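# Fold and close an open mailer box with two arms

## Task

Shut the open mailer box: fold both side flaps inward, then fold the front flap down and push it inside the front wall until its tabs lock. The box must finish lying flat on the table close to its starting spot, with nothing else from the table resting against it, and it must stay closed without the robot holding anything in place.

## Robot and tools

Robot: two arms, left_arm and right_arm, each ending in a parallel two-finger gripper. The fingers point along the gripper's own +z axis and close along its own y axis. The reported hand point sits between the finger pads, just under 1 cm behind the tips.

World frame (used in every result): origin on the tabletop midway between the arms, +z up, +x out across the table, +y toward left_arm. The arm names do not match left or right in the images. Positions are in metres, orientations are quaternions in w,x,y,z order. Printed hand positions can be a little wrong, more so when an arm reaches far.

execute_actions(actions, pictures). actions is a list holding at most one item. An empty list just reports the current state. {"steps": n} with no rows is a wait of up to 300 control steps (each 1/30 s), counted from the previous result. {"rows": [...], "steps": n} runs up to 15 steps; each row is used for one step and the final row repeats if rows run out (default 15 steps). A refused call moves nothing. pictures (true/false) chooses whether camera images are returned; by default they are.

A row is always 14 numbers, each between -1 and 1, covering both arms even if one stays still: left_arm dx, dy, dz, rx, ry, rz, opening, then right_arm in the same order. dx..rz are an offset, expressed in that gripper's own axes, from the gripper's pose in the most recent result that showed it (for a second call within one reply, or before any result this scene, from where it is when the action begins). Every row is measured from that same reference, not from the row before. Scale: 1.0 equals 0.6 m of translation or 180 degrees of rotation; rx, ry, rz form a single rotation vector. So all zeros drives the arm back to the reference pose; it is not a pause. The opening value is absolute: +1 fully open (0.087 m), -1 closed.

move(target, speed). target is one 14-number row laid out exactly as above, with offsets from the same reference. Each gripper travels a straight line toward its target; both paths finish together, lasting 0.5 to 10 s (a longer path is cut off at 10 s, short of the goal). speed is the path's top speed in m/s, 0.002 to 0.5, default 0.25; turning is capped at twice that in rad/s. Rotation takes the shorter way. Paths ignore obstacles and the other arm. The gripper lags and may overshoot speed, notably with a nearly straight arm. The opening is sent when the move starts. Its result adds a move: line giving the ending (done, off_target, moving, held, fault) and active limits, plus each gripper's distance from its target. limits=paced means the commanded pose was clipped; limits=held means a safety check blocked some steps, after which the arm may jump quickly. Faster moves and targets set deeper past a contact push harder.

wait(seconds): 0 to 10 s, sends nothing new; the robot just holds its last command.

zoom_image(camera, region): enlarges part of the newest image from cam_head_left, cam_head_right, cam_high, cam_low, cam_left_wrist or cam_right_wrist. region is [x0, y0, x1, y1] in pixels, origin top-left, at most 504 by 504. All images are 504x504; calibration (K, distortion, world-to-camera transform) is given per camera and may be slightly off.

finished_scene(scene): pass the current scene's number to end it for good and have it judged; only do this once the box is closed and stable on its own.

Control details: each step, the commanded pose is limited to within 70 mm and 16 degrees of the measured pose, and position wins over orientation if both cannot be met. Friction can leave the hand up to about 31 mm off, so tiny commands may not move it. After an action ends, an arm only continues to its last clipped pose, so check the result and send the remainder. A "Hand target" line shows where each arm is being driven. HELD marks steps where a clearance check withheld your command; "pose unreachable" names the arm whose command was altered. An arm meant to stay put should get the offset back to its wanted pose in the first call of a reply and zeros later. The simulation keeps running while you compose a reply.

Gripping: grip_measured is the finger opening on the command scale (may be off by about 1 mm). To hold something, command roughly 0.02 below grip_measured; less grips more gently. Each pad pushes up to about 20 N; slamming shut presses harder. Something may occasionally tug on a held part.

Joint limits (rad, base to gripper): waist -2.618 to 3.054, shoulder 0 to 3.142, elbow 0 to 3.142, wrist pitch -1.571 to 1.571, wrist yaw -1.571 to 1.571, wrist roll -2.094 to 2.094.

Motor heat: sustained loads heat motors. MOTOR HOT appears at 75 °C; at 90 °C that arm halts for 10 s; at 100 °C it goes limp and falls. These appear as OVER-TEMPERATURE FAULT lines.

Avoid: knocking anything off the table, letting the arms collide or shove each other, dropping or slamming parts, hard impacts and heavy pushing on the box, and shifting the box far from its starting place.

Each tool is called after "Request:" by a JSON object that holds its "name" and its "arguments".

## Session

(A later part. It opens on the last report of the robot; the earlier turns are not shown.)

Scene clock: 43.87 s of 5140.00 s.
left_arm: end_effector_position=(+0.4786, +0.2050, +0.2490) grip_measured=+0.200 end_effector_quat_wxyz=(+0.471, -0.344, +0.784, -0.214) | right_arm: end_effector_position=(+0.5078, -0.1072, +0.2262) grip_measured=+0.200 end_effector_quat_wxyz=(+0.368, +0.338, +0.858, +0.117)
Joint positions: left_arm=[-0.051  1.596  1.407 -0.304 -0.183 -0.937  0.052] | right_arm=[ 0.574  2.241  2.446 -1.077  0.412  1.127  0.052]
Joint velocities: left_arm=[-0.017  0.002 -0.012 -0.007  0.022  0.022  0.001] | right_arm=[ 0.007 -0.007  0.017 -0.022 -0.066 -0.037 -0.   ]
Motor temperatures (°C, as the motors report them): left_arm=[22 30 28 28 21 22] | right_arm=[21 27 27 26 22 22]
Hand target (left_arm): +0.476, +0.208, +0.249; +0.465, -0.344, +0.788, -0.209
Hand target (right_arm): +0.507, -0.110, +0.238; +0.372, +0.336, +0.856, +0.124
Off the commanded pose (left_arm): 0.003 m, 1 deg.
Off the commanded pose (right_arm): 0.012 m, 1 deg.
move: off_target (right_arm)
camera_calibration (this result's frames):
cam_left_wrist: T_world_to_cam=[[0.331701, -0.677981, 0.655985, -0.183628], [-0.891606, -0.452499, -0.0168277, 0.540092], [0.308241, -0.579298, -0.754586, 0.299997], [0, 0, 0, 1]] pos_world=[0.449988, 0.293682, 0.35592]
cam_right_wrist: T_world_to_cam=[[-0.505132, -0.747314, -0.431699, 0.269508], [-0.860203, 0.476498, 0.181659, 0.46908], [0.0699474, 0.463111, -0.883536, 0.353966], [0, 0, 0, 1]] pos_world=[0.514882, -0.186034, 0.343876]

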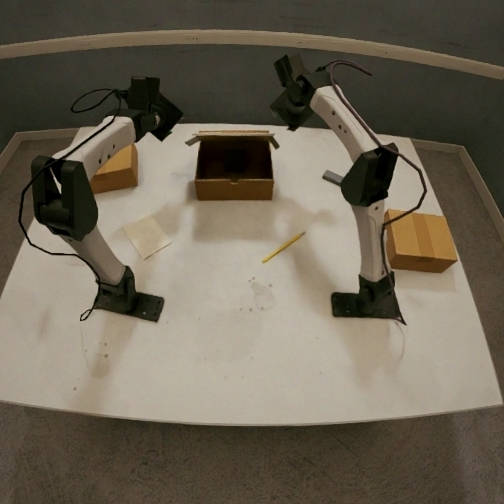

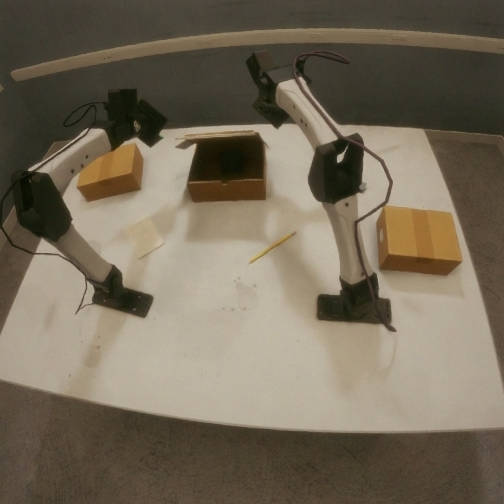

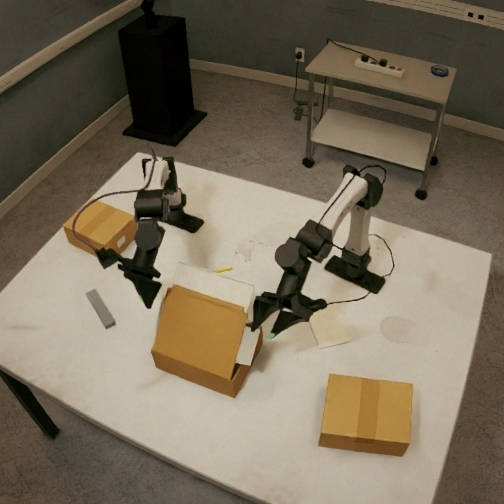

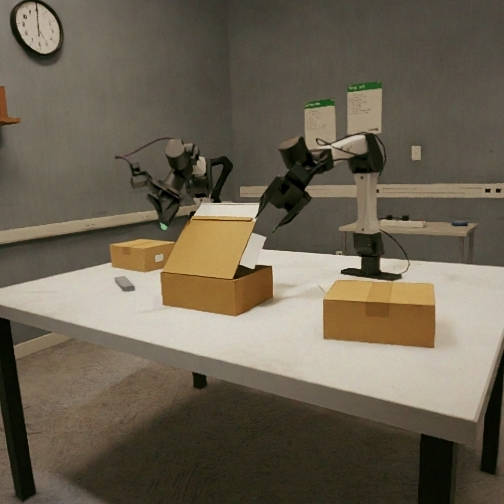

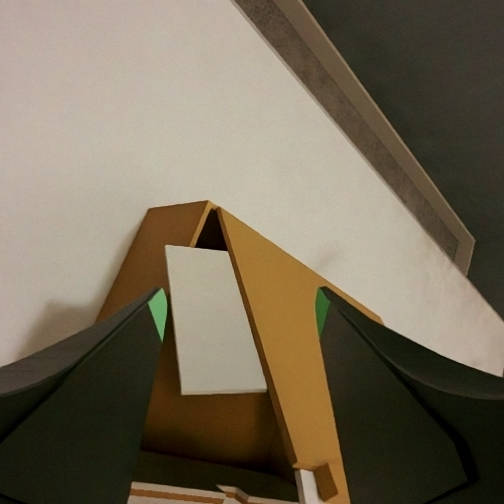

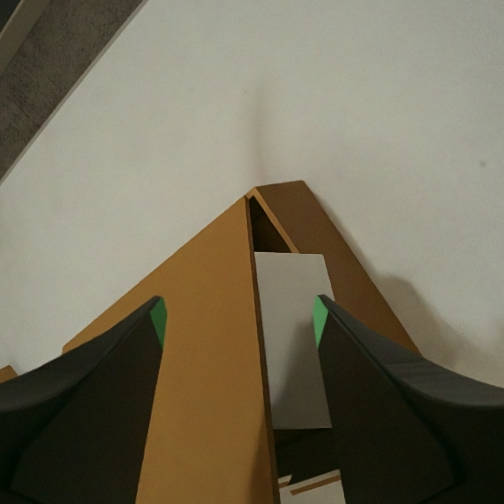

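Request:
{"name": "move", "arguments": {"target": [0,0.04,-0.11,0,0,0.5,0.6,0,-0.05,-0.11,0,0,-0.5,0.6], "speed": 0.15}}

Request:
{"name": "move", "arguments": {"target": [0,-0.085,0,0,0,0,0.6,0,0.085,0,0,0,0,0.6], "speed": 0.08}}

Scene clock: 53.23 s of 5140.00 s.
left_arm: end_effector_position=(+0.4211, +0.2209, +0.2768) grip_measured=+0.600 end_effector_quat_wxyz=(+0.503, +0.297, +0.792, +0.177) | right_arm: end_effector_position=(+0.4480, -0.1274, +0.2477) grip_measured=+0.600 end_effector_quat_wxyz=(+0.326, -0.367, +0.853, -0.178)
Joint positions: left_arm=[-0.23   1.432  1.353 -0.397 -0.339  0.527  0.07 ] | right_arm=[ 0.719  2.213  2.507 -1.263  0.499 -0.297  0.07 ]
Joint velocities: left_arm=[-0.007  0.017  0.002 -0.007 -0.022 -0.007  0.001] | right_arm=[ 0.002 -0.007 -0.022 -0.022  0.022 -0.081 -0.001]
Motor temperatures (°C, as the motors report them): left_arm=[22 31 29 28 21 22] | right_arm=[21 29 28 26 22 22]
Hand target (left_arm): +0.413, +0.221, +0.265; +0.484, +0.310, +0.798, +0.179
Hand target (right_arm): +0.446, -0.126, +0.258; +0.341, -0.368, +0.846, -0.178
Off the commanded pose (left_arm): 0.016 m, 3 deg.
Off the commanded pose (right_arm): 0.012 m, 2 deg.
After step 90, 0.63 s passed at rest.
move: off_target (left_arm, right_arm)
camera_calibration (this result's frames):
cam_left_wrist: T_world_to_cam=[[-0.299035, -0.756291, -0.581895, 0.453544], [-0.89811, 0.429121, -0.0961931, 0.326524], [0.322454, 0.493841, -0.807555, 0.119606], [0, 0, 0, 1]] pos_world=[0.390313, 0.143826, 0.391913]
cam_right_wrist: T_world_to_cam=[[0.499297, -0.661189, 0.559939, -0.451139], [-0.864343, -0.424946, 0.268946, 0.28872], [0.0601196, -0.618263, -0.783669, 0.22846], [0, 0, 0, 1]] pos_world=[0.46107, -0.0343497, 0.353997]

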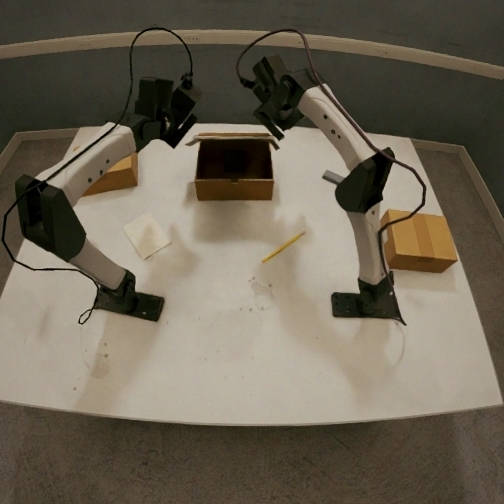

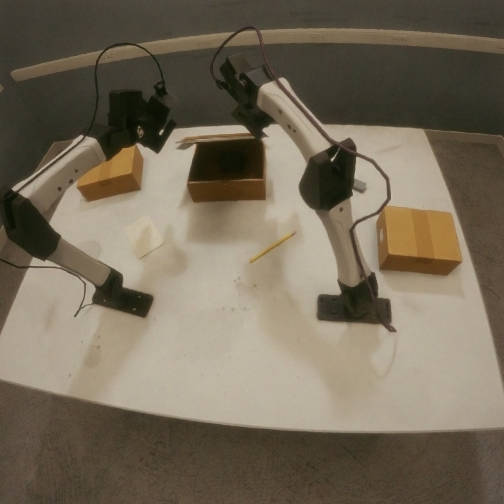

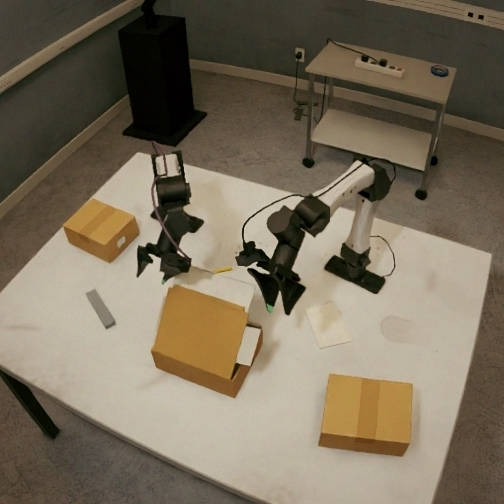

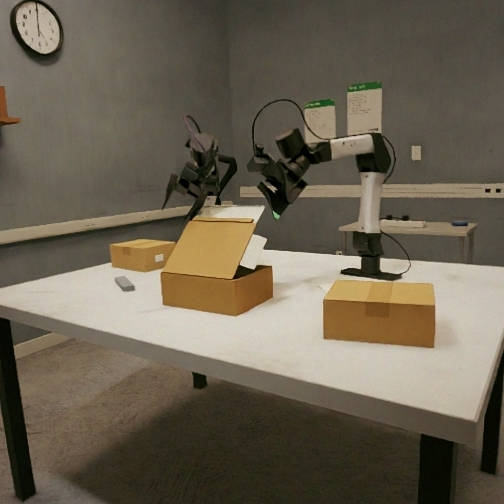

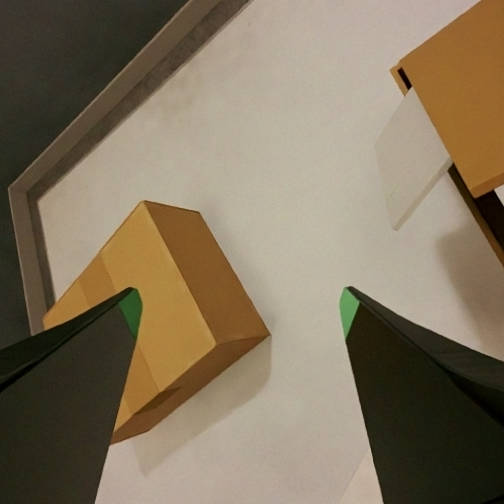

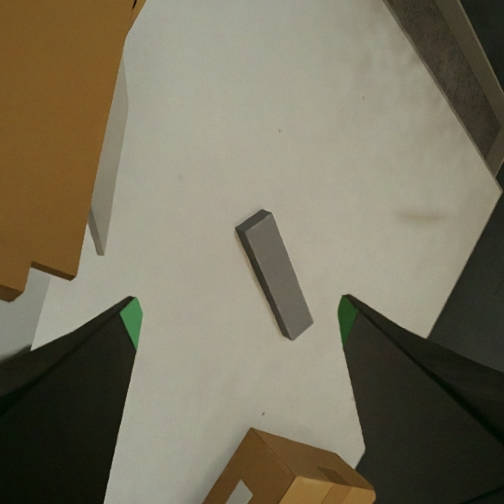

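Scene clock: 54.33 s of 5140.00 s.
left_arm: end_effector_position=(+0.4079, +0.1836, +0.2607) grip_measured=+0.600 end_effector_quat_wxyz=(+0.513, +0.292, +0.789, +0.173) | right_arm: end_effector_position=(+0.4207, -0.1068, +0.2094) grip_measured=+0.600 end_effector_quat_wxyz=(+0.289, -0.381, +0.855, -0.201)
Joint positions: left_arm=[-0.359  1.432  1.279 -0.325 -0.451  0.458  0.07 ] | right_arm=[ 0.803  2.204  2.351 -1.244  0.565 -0.219  0.07 ]
Joint velocities: left_arm=[-0.017 -0.017  0.027 -0.007  0.051 -0.037 -0.001] | right_arm=[-0.012  0.022 -0.002 -0.037 -0.022 -0.037  0.   ]
Motor temperatures (°C, as the motors report them): left_arm=[22 31 29 29 21 22] | right_arm=[21 30 28 27 22 22]
Hand target (left_arm): +0.407, +0.182, +0.247; +0.502, +0.296, +0.793, +0.175
Hand target (right_arm): +0.422, -0.094, +0.220; +0.324, -0.367, +0.854, -0.178
Off the commanded pose (left_arm): 0.014 m, 1 deg.
Off the commanded pose (right_arm): 0.017 m, 5 deg.
move: off_target (left_arm, right_arm)
camera_calibration (this result's frames):
cam_left_wrist: T_world_to_cam=[[-0.288171, -0.764716, -0.576339, 0.4077], [-0.895644, 0.428188, -0.120318, 0.334587], [0.338791, 0.481523, -0.808305, 0.12506], [0, 0, 0, 1]] pos_world=[0.374789, 0.10829, 0.376317]
cam_right_wrist: T_world_to_cam=[[0.524649, -0.622165, 0.581081, -0.413374], [-0.851182, -0.395592, 0.344958, 0.265843], [0.0152501, -0.675587, -0.737122, 0.215813], [0, 0, 0, 1]] pos_world=[0.439866, -0.00622139, 0.30758]

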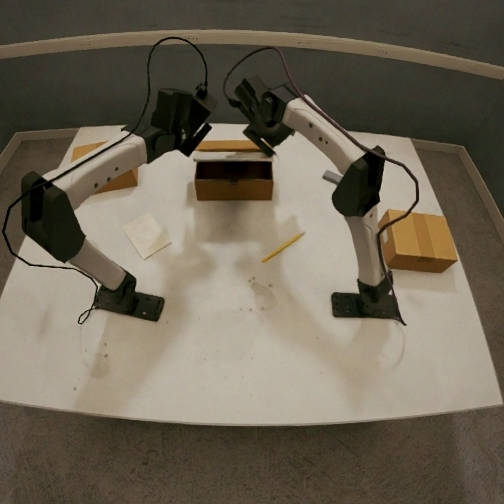

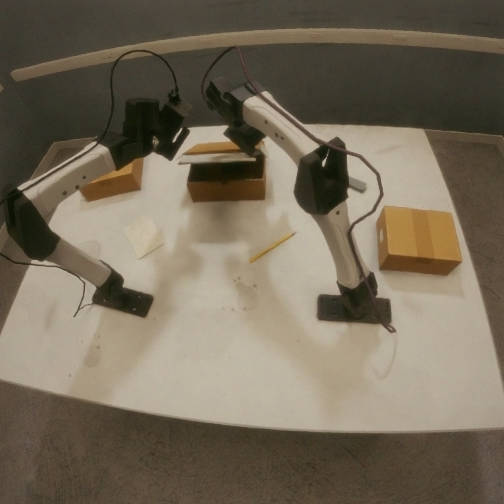

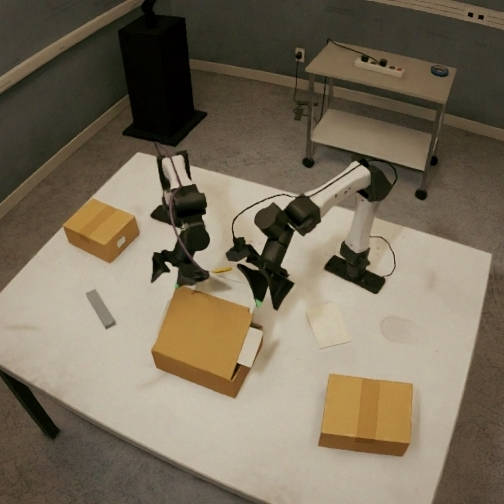

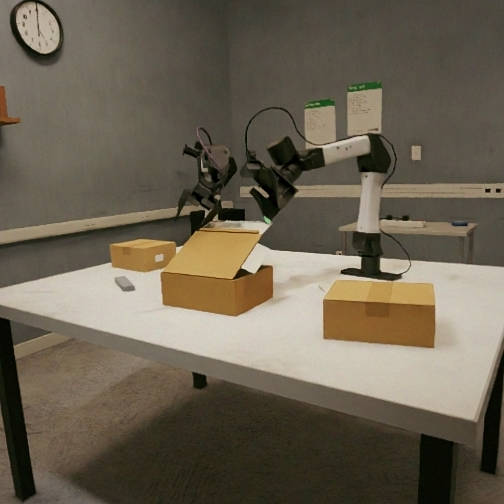

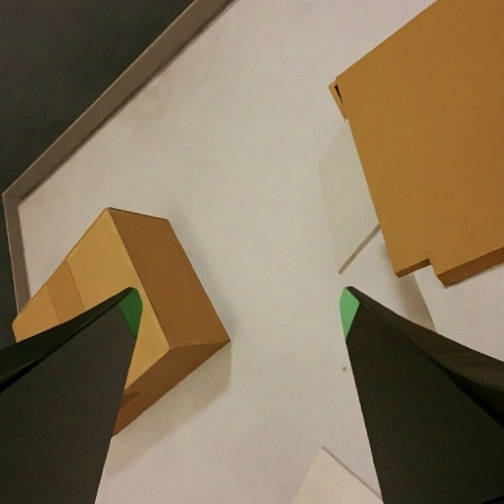

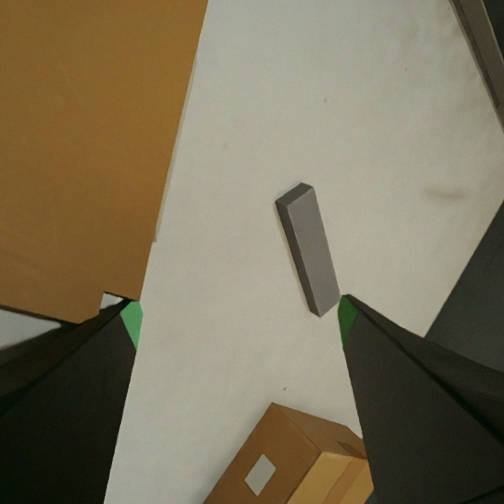

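Request:
{"name": "move", "arguments": {"target": [0.08,0,0,0.035,0.042,0,0.6,0.1,-0.05,0,0.042,-0.035,0.007,0.6], "speed": 0.08}}

Request:
{"name": "move", "arguments": {"target": [0,-0.07,0,0,0,0,0.6,0,0.08,0,0,0,0,0.6], "speed": 0.06}}

Scene clock: 60.03 s of 5140.00 s.
left_arm: end_effector_position=(+0.4001, +0.2075, +0.2328) grip_measured=+0.600 end_effector_quat_wxyz=(+0.457, +0.306, +0.822, +0.149) | right_arm: end_effector_position=(+0.4017, -0.1671, +0.1964) grip_measured=+0.600 end_effector_quat_wxyz=(+0.350, -0.368, +0.830, -0.231)
Joint positions: left_arm=[-0.271  1.432  1.279 -0.453 -0.332  0.45   0.07 ] | right_arm=[ 0.76   1.793  1.615 -0.751  0.627 -0.335  0.07 ]
Joint velocities: left_arm=[ 0.012 -0.007  0.002  0.037  0.007 -0.007 -0.   ] | right_arm=[-0.012 -0.017  0.007  0.066 -0.037 -0.037  0.   ]
Motor temperatures (°C, as the motors report them): left_arm=[22 30 29 29 21 22] | right_arm=[21 31 28 27 22 22]
Hand target (left_arm): +0.393, +0.214, +0.227; +0.443, +0.308, +0.829, +0.148
Hand target (right_arm): +0.403, -0.172, +0.204; +0.362, -0.362, +0.827, -0.233
Off the commanded pose (left_arm): 0.011 m, 2 deg.
Off the commanded pose (right_arm): 0.011 m, 2 deg.
After step 90, 1.07 s passed at rest.
move: off_target (left_arm, right_arm)
camera_calibration (this result's frames):
cam_left_wrist: T_world_to_cam=[[-0.373795, -0.763027, -0.52732, 0.430123], [-0.899626, 0.436621, 0.00592063, 0.28445], [0.225721, 0.476604, -0.849646, 0.149536], [0, 0, 0, 1]] pos_world=[0.382923, 0.132729, 0.352181]
cam_right_wrist: T_world_to_cam=[[0.437057, -0.615228, 0.656107, -0.411795], [-0.890679, -0.397578, 0.220507, 0.270345], [0.125191, -0.680755, -0.721734, 0.117685], [0, 0, 0, 1]] pos_world=[0.406035, -0.0657498, 0.295505]

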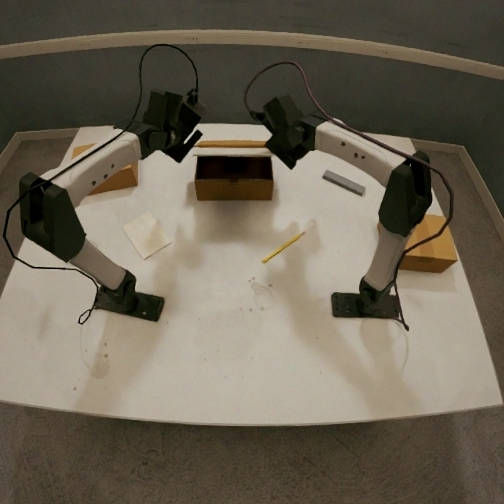

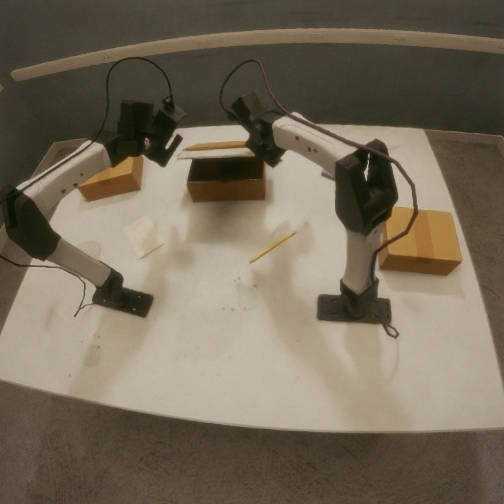

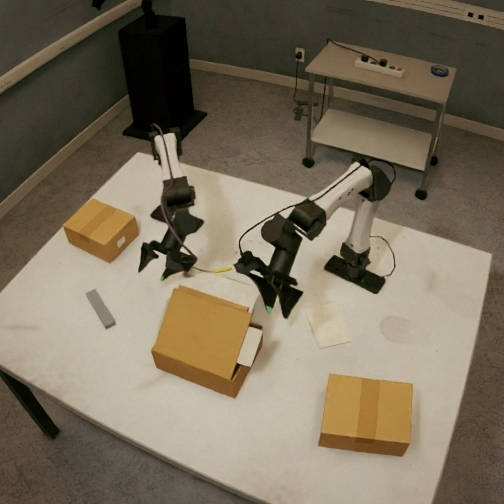

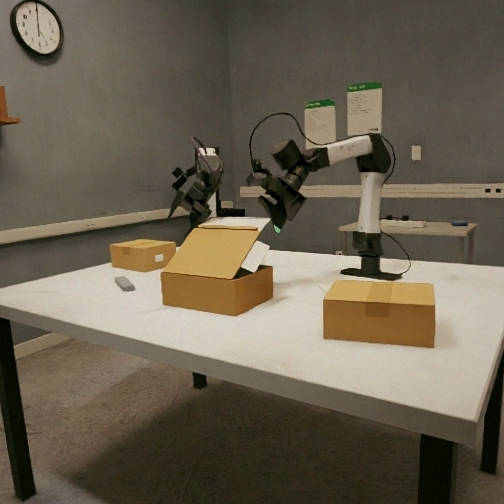

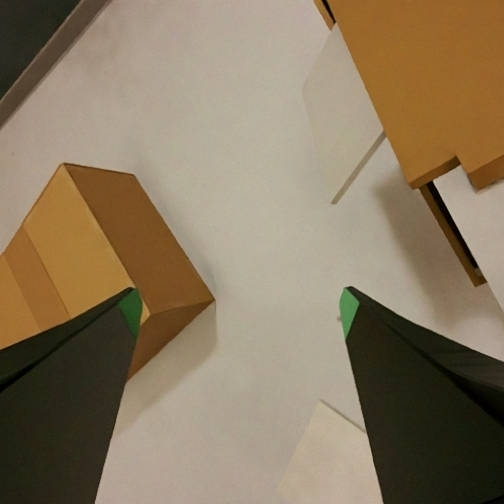

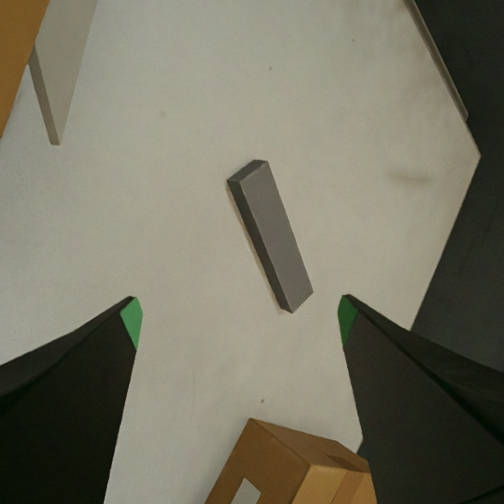

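Scene clock: 61.23 s of 5140.00 s.
left_arm: end_effector_position=(+0.3874, +0.1764, +0.2236) grip_measured=+0.600 end_effector_quat_wxyz=(+0.467, +0.301, +0.819, +0.145) | right_arm: end_effector_position=(+0.3805, -0.1399, +0.1737) grip_measured=+0.600 end_effector_quat_wxyz=(+0.349, -0.371, +0.830, -0.229)
Joint positions: left_arm=[-0.382  1.432  1.234 -0.41  -0.421  0.377  0.07 ] | right_arm=[ 0.85   1.816  1.564 -0.733  0.674 -0.246  0.07 ]
Joint velocities: left_arm=[-0.032 -0.007 -0.017 -0.022 -0.007 -0.081 -0.   ] | right_arm=[ 0.002 -0.027 -0.007 -0.022 -0.066 -0.022 -0.   ]
Motor temperatures (°C, as the motors report them): left_arm=[22 30 29 29 21 22] | right_arm=[21 31 28 27 22 22]
Hand target (left_arm): +0.385, +0.175, +0.211; +0.456, +0.306, +0.823, +0.148
Hand target (right_arm): +0.381, -0.137, +0.166; +0.349, -0.368, +0.830, -0.231
Off the commanded pose (left_arm): 0.013 m, 1 deg.
Off the commanded pose (right_arm): 0.009 m, 0 deg.
move: off_target (left_arm)
camera_calibration (this result's frames):
cam_left_wrist: T_world_to_cam=[[-0.363384, -0.771429, -0.52235, 0.393153], [-0.899695, 0.436138, -0.0182151, 0.292139], [0.241868, 0.463336, -0.852537, 0.15609], [0, 0, 0, 1]] pos_world=[0.367949, 0.103554, 0.343758]
cam_right_wrist: T_world_to_cam=[[0.442677, -0.613019, 0.654404, -0.372426], [-0.887687, -0.402712, 0.223239, 0.264905], [0.126687, -0.679729, -0.72244, 0.122266], [0, 0, 0, 1]] pos_world=[0.384527, -0.0385162, 0.27291]

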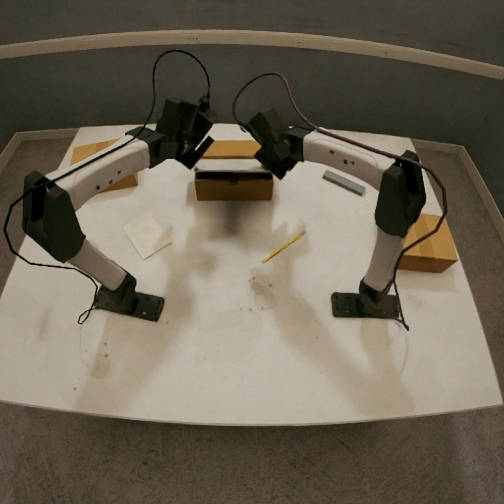

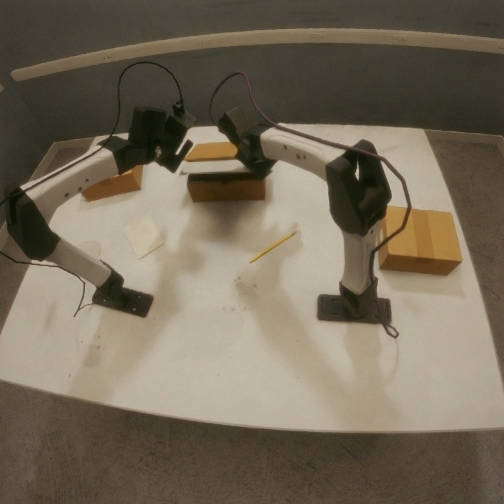

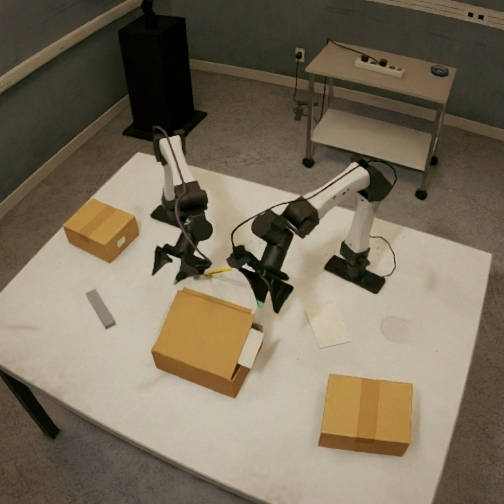

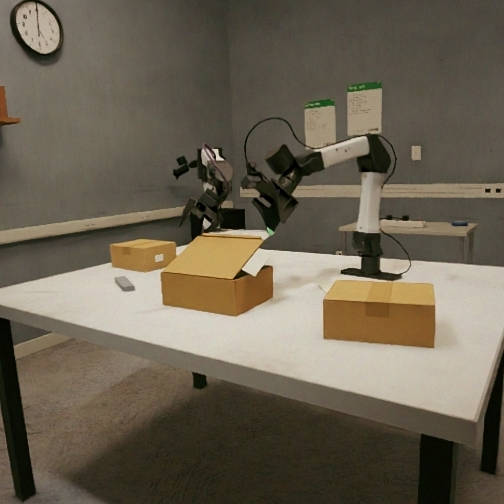

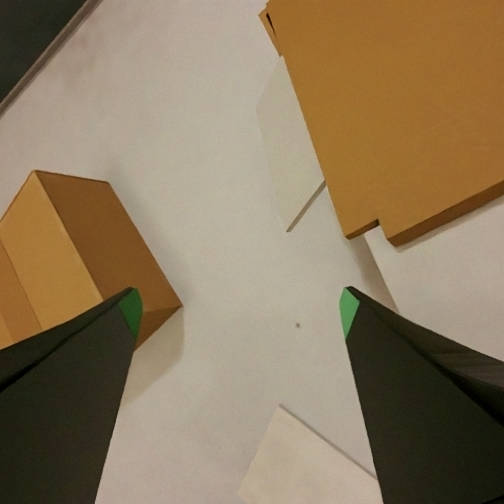

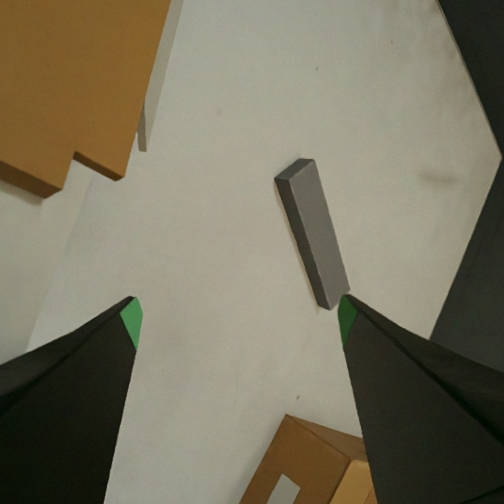

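Request:
{"name": "move", "arguments": {"target": [0.05,0.15,0,0,0,0,-1,0,-0.03,-0.16,0,0,0,1], "speed": 0.12}}

Request:
{"name": "move", "arguments": {"target": [0,0,0,0,0,0,-1,-0.1,0.05,0,0,0,-0.25,1], "speed": 0.12}}

Scene clock: 68.70 s of 5140.00 s.
left_arm: end_effector_position=(+0.4099, +0.2629, +0.2476) grip_measured=-1.000 end_effector_quat_wxyz=(+0.473, +0.300, +0.815, +0.149) | right_arm: end_effector_position=(+0.3184, -0.1390, +0.2328) grip_measured=+1.000 end_effector_quat_wxyz=(+0.335, -0.380, +0.830, -0.234)
Joint positions: left_arm=[-0.079  1.374  1.257 -0.426 -0.173  0.555  0.   ] | right_arm=[ 0.983  1.738  1.73  -1.108  0.736 -0.1    0.087]
Joint velocities: left_arm=[-0.017 -0.007 -0.007 -0.022 -0.007  0.007  0.   ] | right_arm=[ 0.002 -0.012 -0.002  0.051  0.022 -0.051  0.   ]
Motor temperatures (°C, as the motors report them): left_arm=[22 30 29 30 21 22] | right_arm=[21 31 28 27 22 22]
Hand target (left_arm): +0.407, +0.266, +0.251; +0.468, +0.302, +0.817, +0.149
Hand target (right_arm): +0.316, -0.140, +0.247; +0.349, -0.371, +0.829, -0.229
Off the commanded pose (left_arm): 0.004 m, 1 deg.
Off the commanded pose (right_arm): 0.015 m, 2 deg.
After step 90, 3.03 s passed at rest.
move: off_target (right_arm)
camera_calibration (this result's frames):
cam_left_wrist: T_world_to_cam=[[-0.35381, -0.770763, -0.529851, 0.478324], [-0.900344, 0.434123, -0.0303007, 0.27894], [0.253375, 0.466328, -0.847549, 0.124351], [0, 0, 0, 1]] pos_world=[0.38887, 0.189592, 0.367286]
cam_right_wrist: T_world_to_cam=[[0.461517, -0.593774, 0.659117, -0.387491], [-0.879946, -0.400771, 0.255103, 0.187351], [0.112681, -0.697722, -0.707451, 0.171926], [0, 0, 0, 1]] pos_world=[0.32432, -0.0350406, 0.329237]

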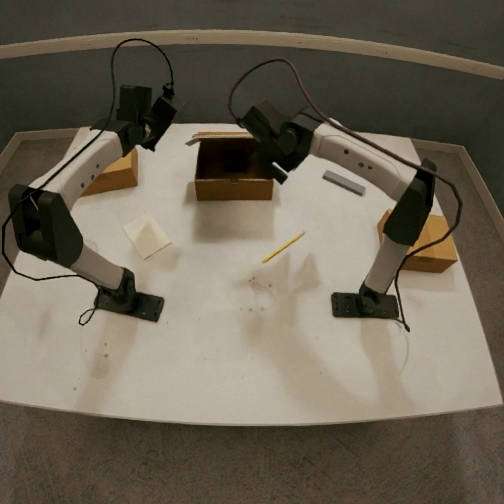

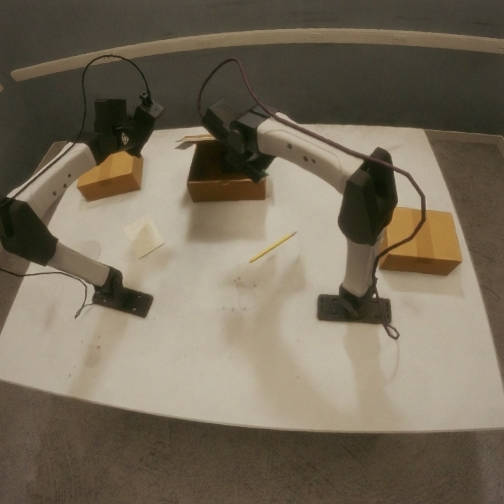

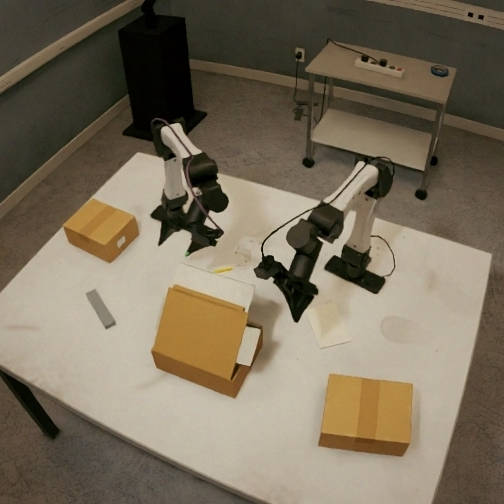

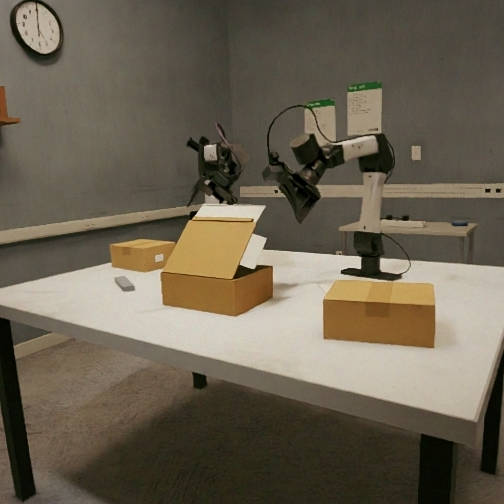

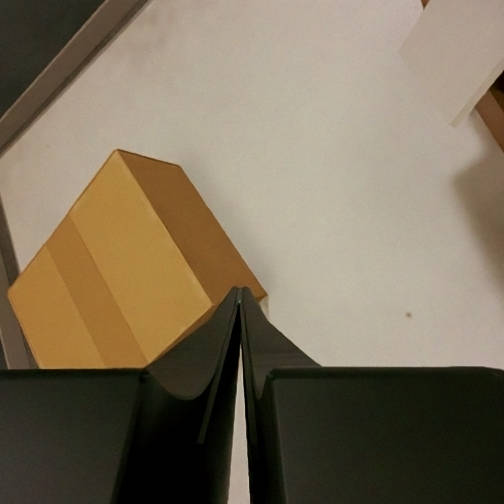

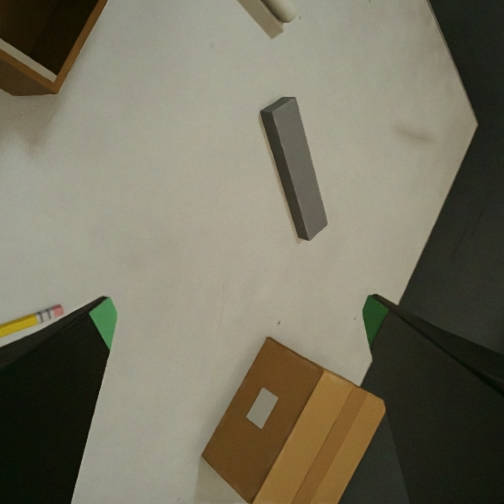

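Scene clock: 72.37 s of 5140.00 s.
left_arm: end_effector_position=(+0.4099, +0.2629, +0.2476) grip_measured=-1.000 end_effector_quat_wxyz=(+0.473, +0.300, +0.815, +0.149) | right_arm: end_effector_position=(+0.3347, -0.0770, +0.2354) grip_measured=+1.000 end_effector_quat_wxyz=(-0.223, +0.663, -0.628, +0.340)
Joint positions: left_arm=[-0.079  1.374  1.257 -0.426 -0.173  0.555  0.   ] | right_arm=[ 1.091  1.993  1.995 -1.213  0.773 -0.727  0.087]
Joint velocities: left_arm=[-0.017  0.012 -0.012 -0.022  0.081 -0.051  0.   ] | right_arm=[-0.017  0.012 -0.002 -0.007  0.022 -0.022  0.   ]
Motor temperatures (°C, as the motors report them): left_arm=[22 30 30 30 21 22] | right_arm=[21 31 28 27 22 22]
Hand target (left_arm): +0.410, +0.263, +0.248; +0.473, +0.300, +0.815, +0.149
Hand target (right_arm): +0.335, -0.074, +0.238; -0.220, +0.669, -0.621, +0.345
Off the commanded pose (left_arm): 0.000 m, 0 deg.
Off the commanded pose (right_arm): 0.004 m, 1 deg.
move: done
camera_calibration (this result's frames):
cam_left_wrist: T_world_to_cam=[[-0.35381, -0.770763, -0.529851, 0.478324], [-0.900344, 0.434123, -0.0303007, 0.27894], [0.253375, 0.466328, -0.847549, 0.124351], [0, 0, 0, 1]] pos_world=[0.38887, 0.189592, 0.367286]
cam_right_wrist: T_world_to_cam=[[0.66738, 0.119435, 0.735078, -0.391787], [-0.578043, -0.539259, 0.612426, 0.0301103], [0.469542, -0.833627, -0.290853, -0.0128371], [0, 0, 0, 1]] pos_world=[0.284903, 0.0523288, 0.26582]

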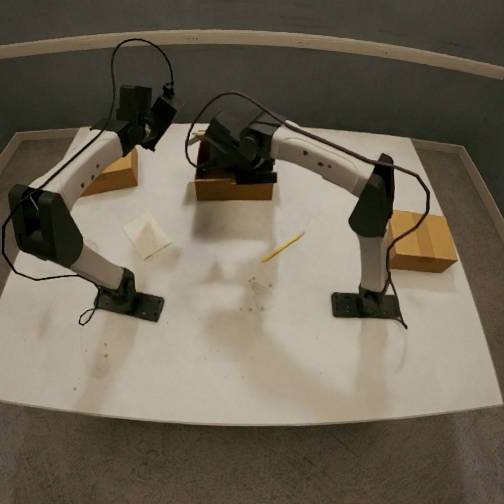

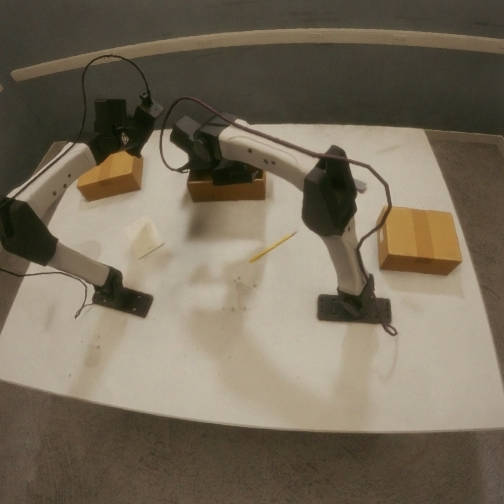

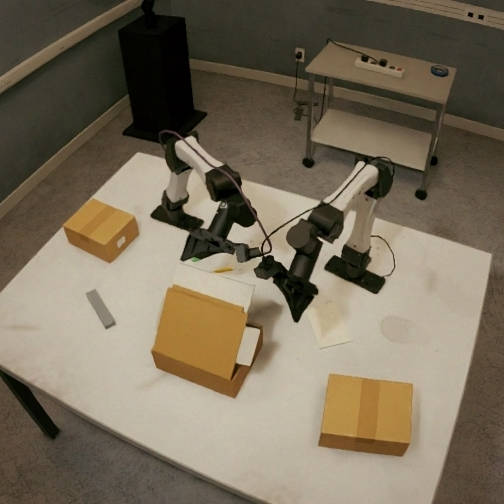

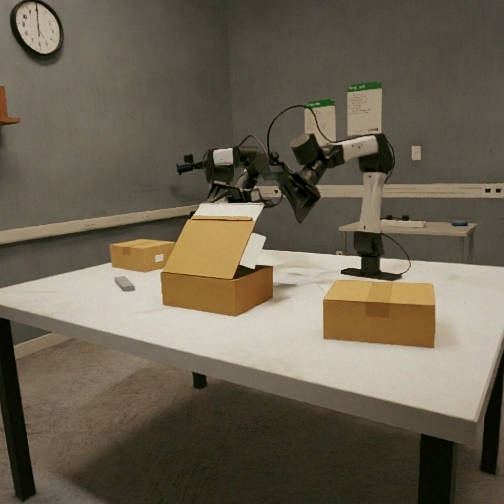

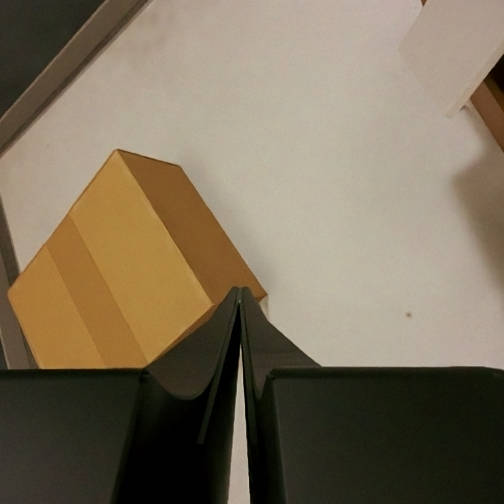

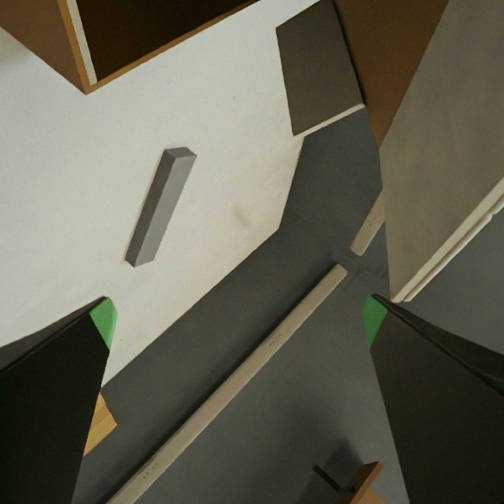

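Request:
{"name": "move", "arguments": {"target": [0,0,0,0,0,0,-1,-0.07,-0.09,-0.04,0,0,0,1], "speed": 0.1}}

Request:
{"name": "move", "arguments": {"target": [0,0,0,0,0,0,-1,0,0,0.1,0,0,0,1], "speed": 0.08}}

Scene clock: 75.37 s of 5140.00 s.
left_arm: end_effector_position=(+0.4099, +0.2629, +0.2476) grip_measured=-1.000 end_effector_quat_wxyz=(+0.473, +0.300, +0.815, +0.149) | right_arm: end_effector_position=(+0.3568, -0.0282, +0.2843) grip_measured=+1.000 end_effector_quat_wxyz=(-0.263, +0.663, -0.614, +0.337)
Joint positions: left_arm=[-0.079  1.374  1.257 -0.426 -0.173  0.555  0.   ] | right_arm=[ 1.107  2.377  2.827 -1.556  0.782 -0.78   0.087]
Joint velocities: left_arm=[ 0.007 -0.002 -0.002  0.037  0.051 -0.022  0.   ] | right_arm=[-0.012  0.002  0.002  0.022 -0.051 -0.037  0.   ]
Motor temperatures (°C, as the motors report them): left_arm=[22 30 30 30 21 22] | right_arm=[21 31 28 26 22 22]
Hand target (left_arm): +0.410, +0.263, +0.248; +0.473, +0.300, +0.815, +0.149
Hand target (right_arm): +0.355, -0.027, +0.285; -0.260, +0.668, -0.608, +0.343
Off the commanded pose (left_arm): 0.000 m, 0 deg.
Off the commanded pose (right_arm): 0.003 m, 5 deg.
elbow stopped short (right arm): the move would have taken joint 3 (elbow) straighter than the controller allows; a more bent joint 3 avoids this.
move: off_target (right_arm)
camera_calibration (this result's frames):
cam_left_wrist: T_world_to_cam=[[-0.35381, -0.770763, -0.529851, 0.478324], [-0.900344, 0.434123, -0.0303007, 0.27894], [0.253375, 0.466328, -0.847549, 0.124351], [0, 0, 0, 1]] pos_world=[0.38887, 0.189592, 0.367286]
cam_right_wrist: T_world_to_cam=[[0.621806, 0.114769, 0.774716, -0.443476], [-0.582308, -0.593737, 0.555332, 0.0554033], [0.523713, -0.796432, -0.302359, 0.0166511], [0, 0, 0, 1]] pos_world=[0.299297, 0.0970537, 0.317835]

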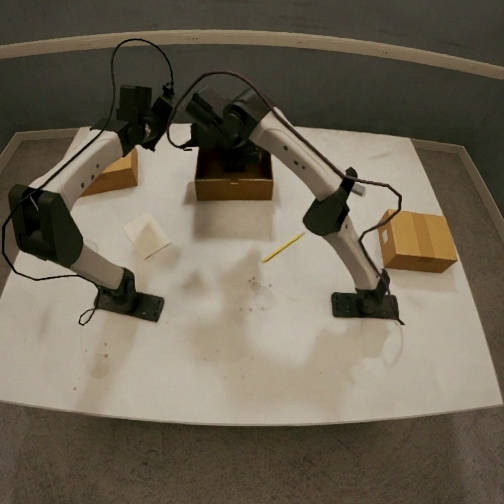

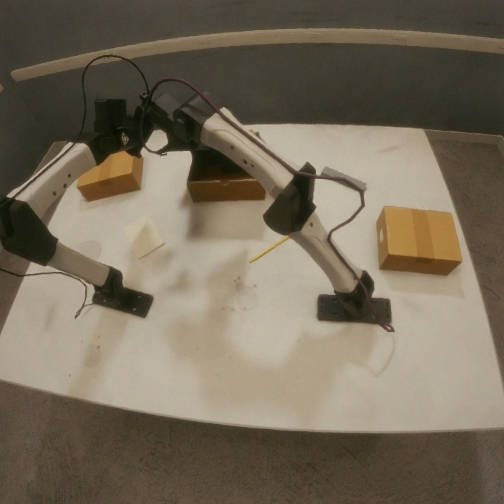

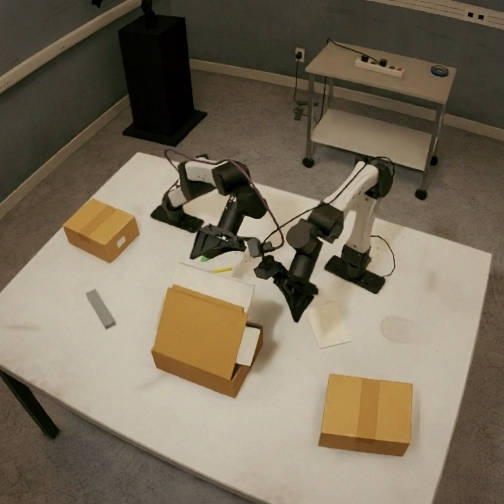

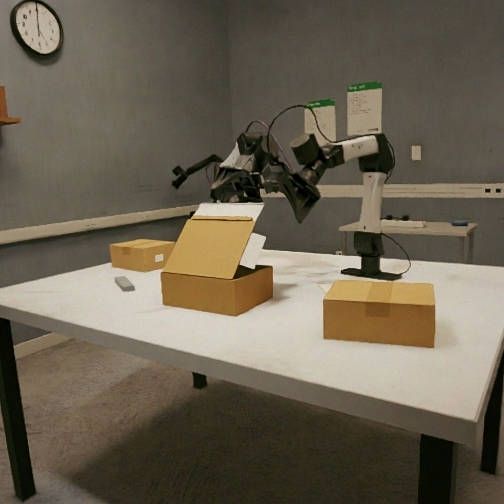

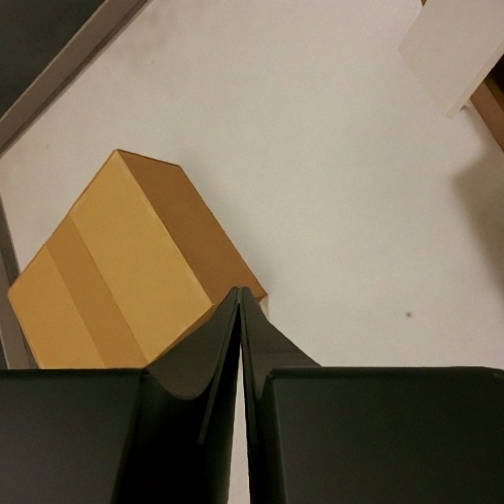

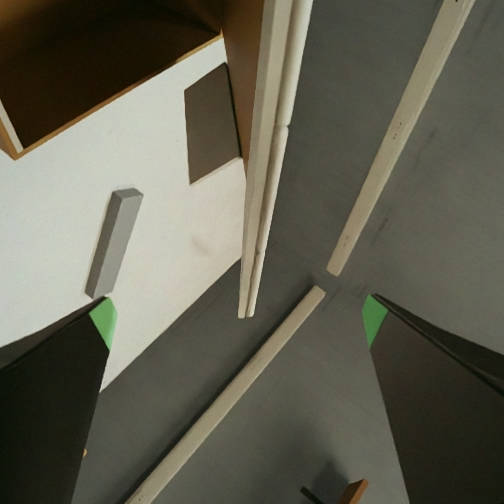

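Scene clock: 76.93 s of 5140.00 s.
left_arm: end_effector_position=(+0.4099, +0.2629, +0.2476) grip_measured=-1.000 end_effector_quat_wxyz=(+0.473, +0.300, +0.815, +0.149) | right_arm: end_effector_position=(+0.4004, -0.0286, +0.2378) grip_measured=+1.000 end_effector_quat_wxyz=(-0.251, +0.668, -0.613, +0.339)
Joint positions: left_arm=[-0.079  1.374  1.257 -0.426 -0.173  0.555  0.   ] | right_arm=[ 1.024  2.298  2.46  -1.225  0.742 -0.879  0.087]
Joint velocities: left_arm=[ 0.002 -0.017  0.002 -0.037  0.037  0.037  0.   ] | right_arm=[ 0.007 -0.007 -0.007  0.11   0.051 -0.081  0.   ]
Motor temperatures (°C, as the motors report them): left_arm=[22 30 30 30 21 22] | right_arm=[21 31 28 27 22 22]
Hand target (left_arm): +0.410, +0.263, +0.248; +0.473, +0.300, +0.815, +0.149
Hand target (right_arm): +0.403, -0.032, +0.246; -0.262, +0.663, -0.614, +0.337
Off the commanded pose (left_arm): 0.000 m, 0 deg.
Off the commanded pose (right_arm): 0.010 m, 1 deg.
move: done
camera_calibration (this result's frames):
cam_left_wrist: T_world_to_cam=[[-0.35381, -0.770763, -0.529851, 0.478324], [-0.900344, 0.434123, -0.0303007, 0.27894], [0.253375, 0.466328, -0.847549, 0.124351], [0, 0, 0, 1]] pos_world=[0.38887, 0.189592, 0.367286]
cam_right_wrist: T_world_to_cam=[[0.633066, 0.129138, 0.76325, -0.435805], [-0.574889, -0.581856, 0.575279, 0.0990265], [0.518392, -0.802974, -0.294113, -0.0205404], [0, 0, 0, 1]] pos_world=[0.34347, 0.0974045, 0.269619]

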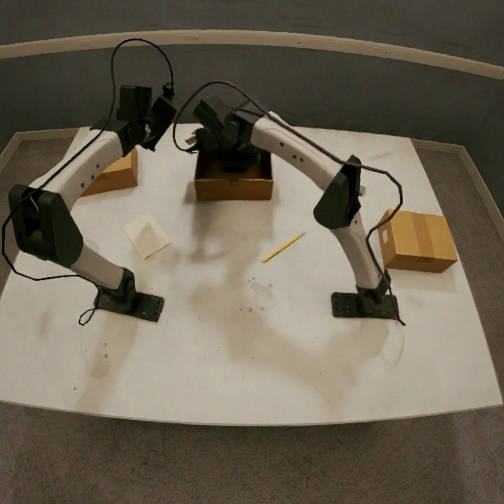

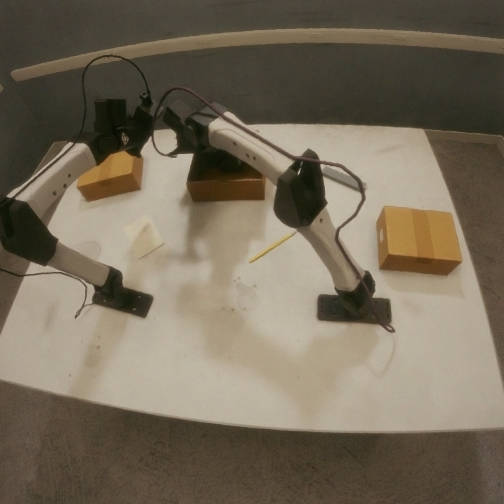

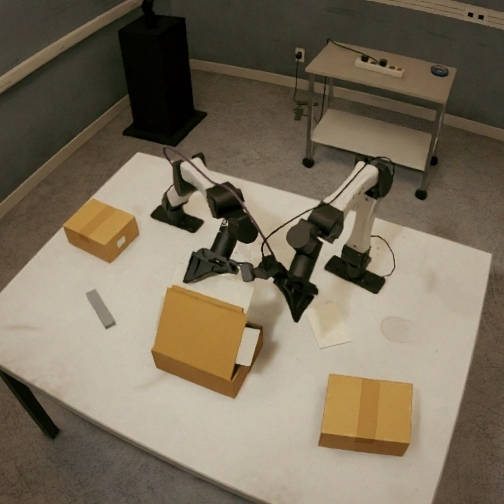

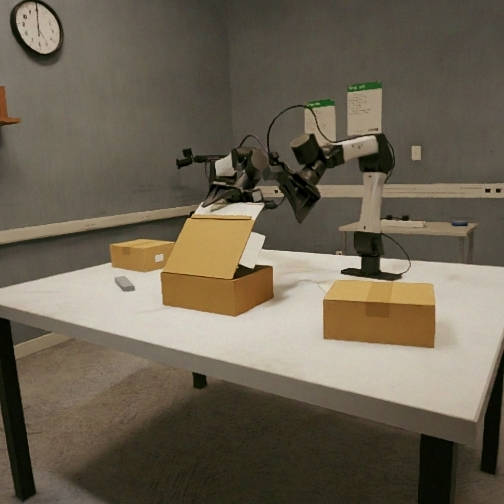

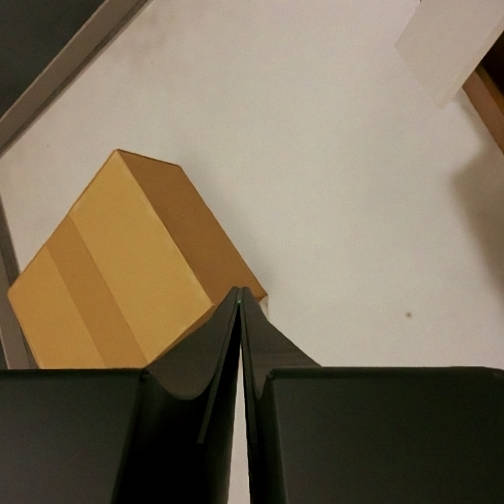

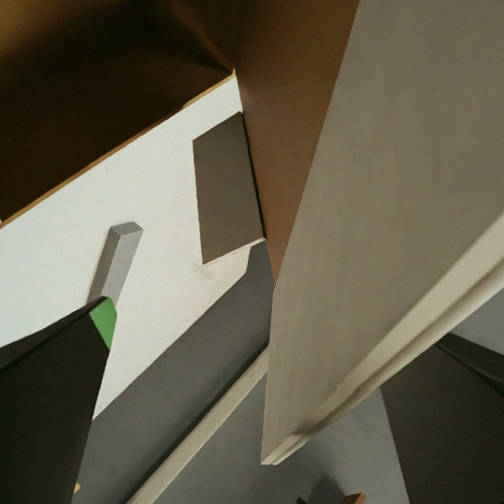

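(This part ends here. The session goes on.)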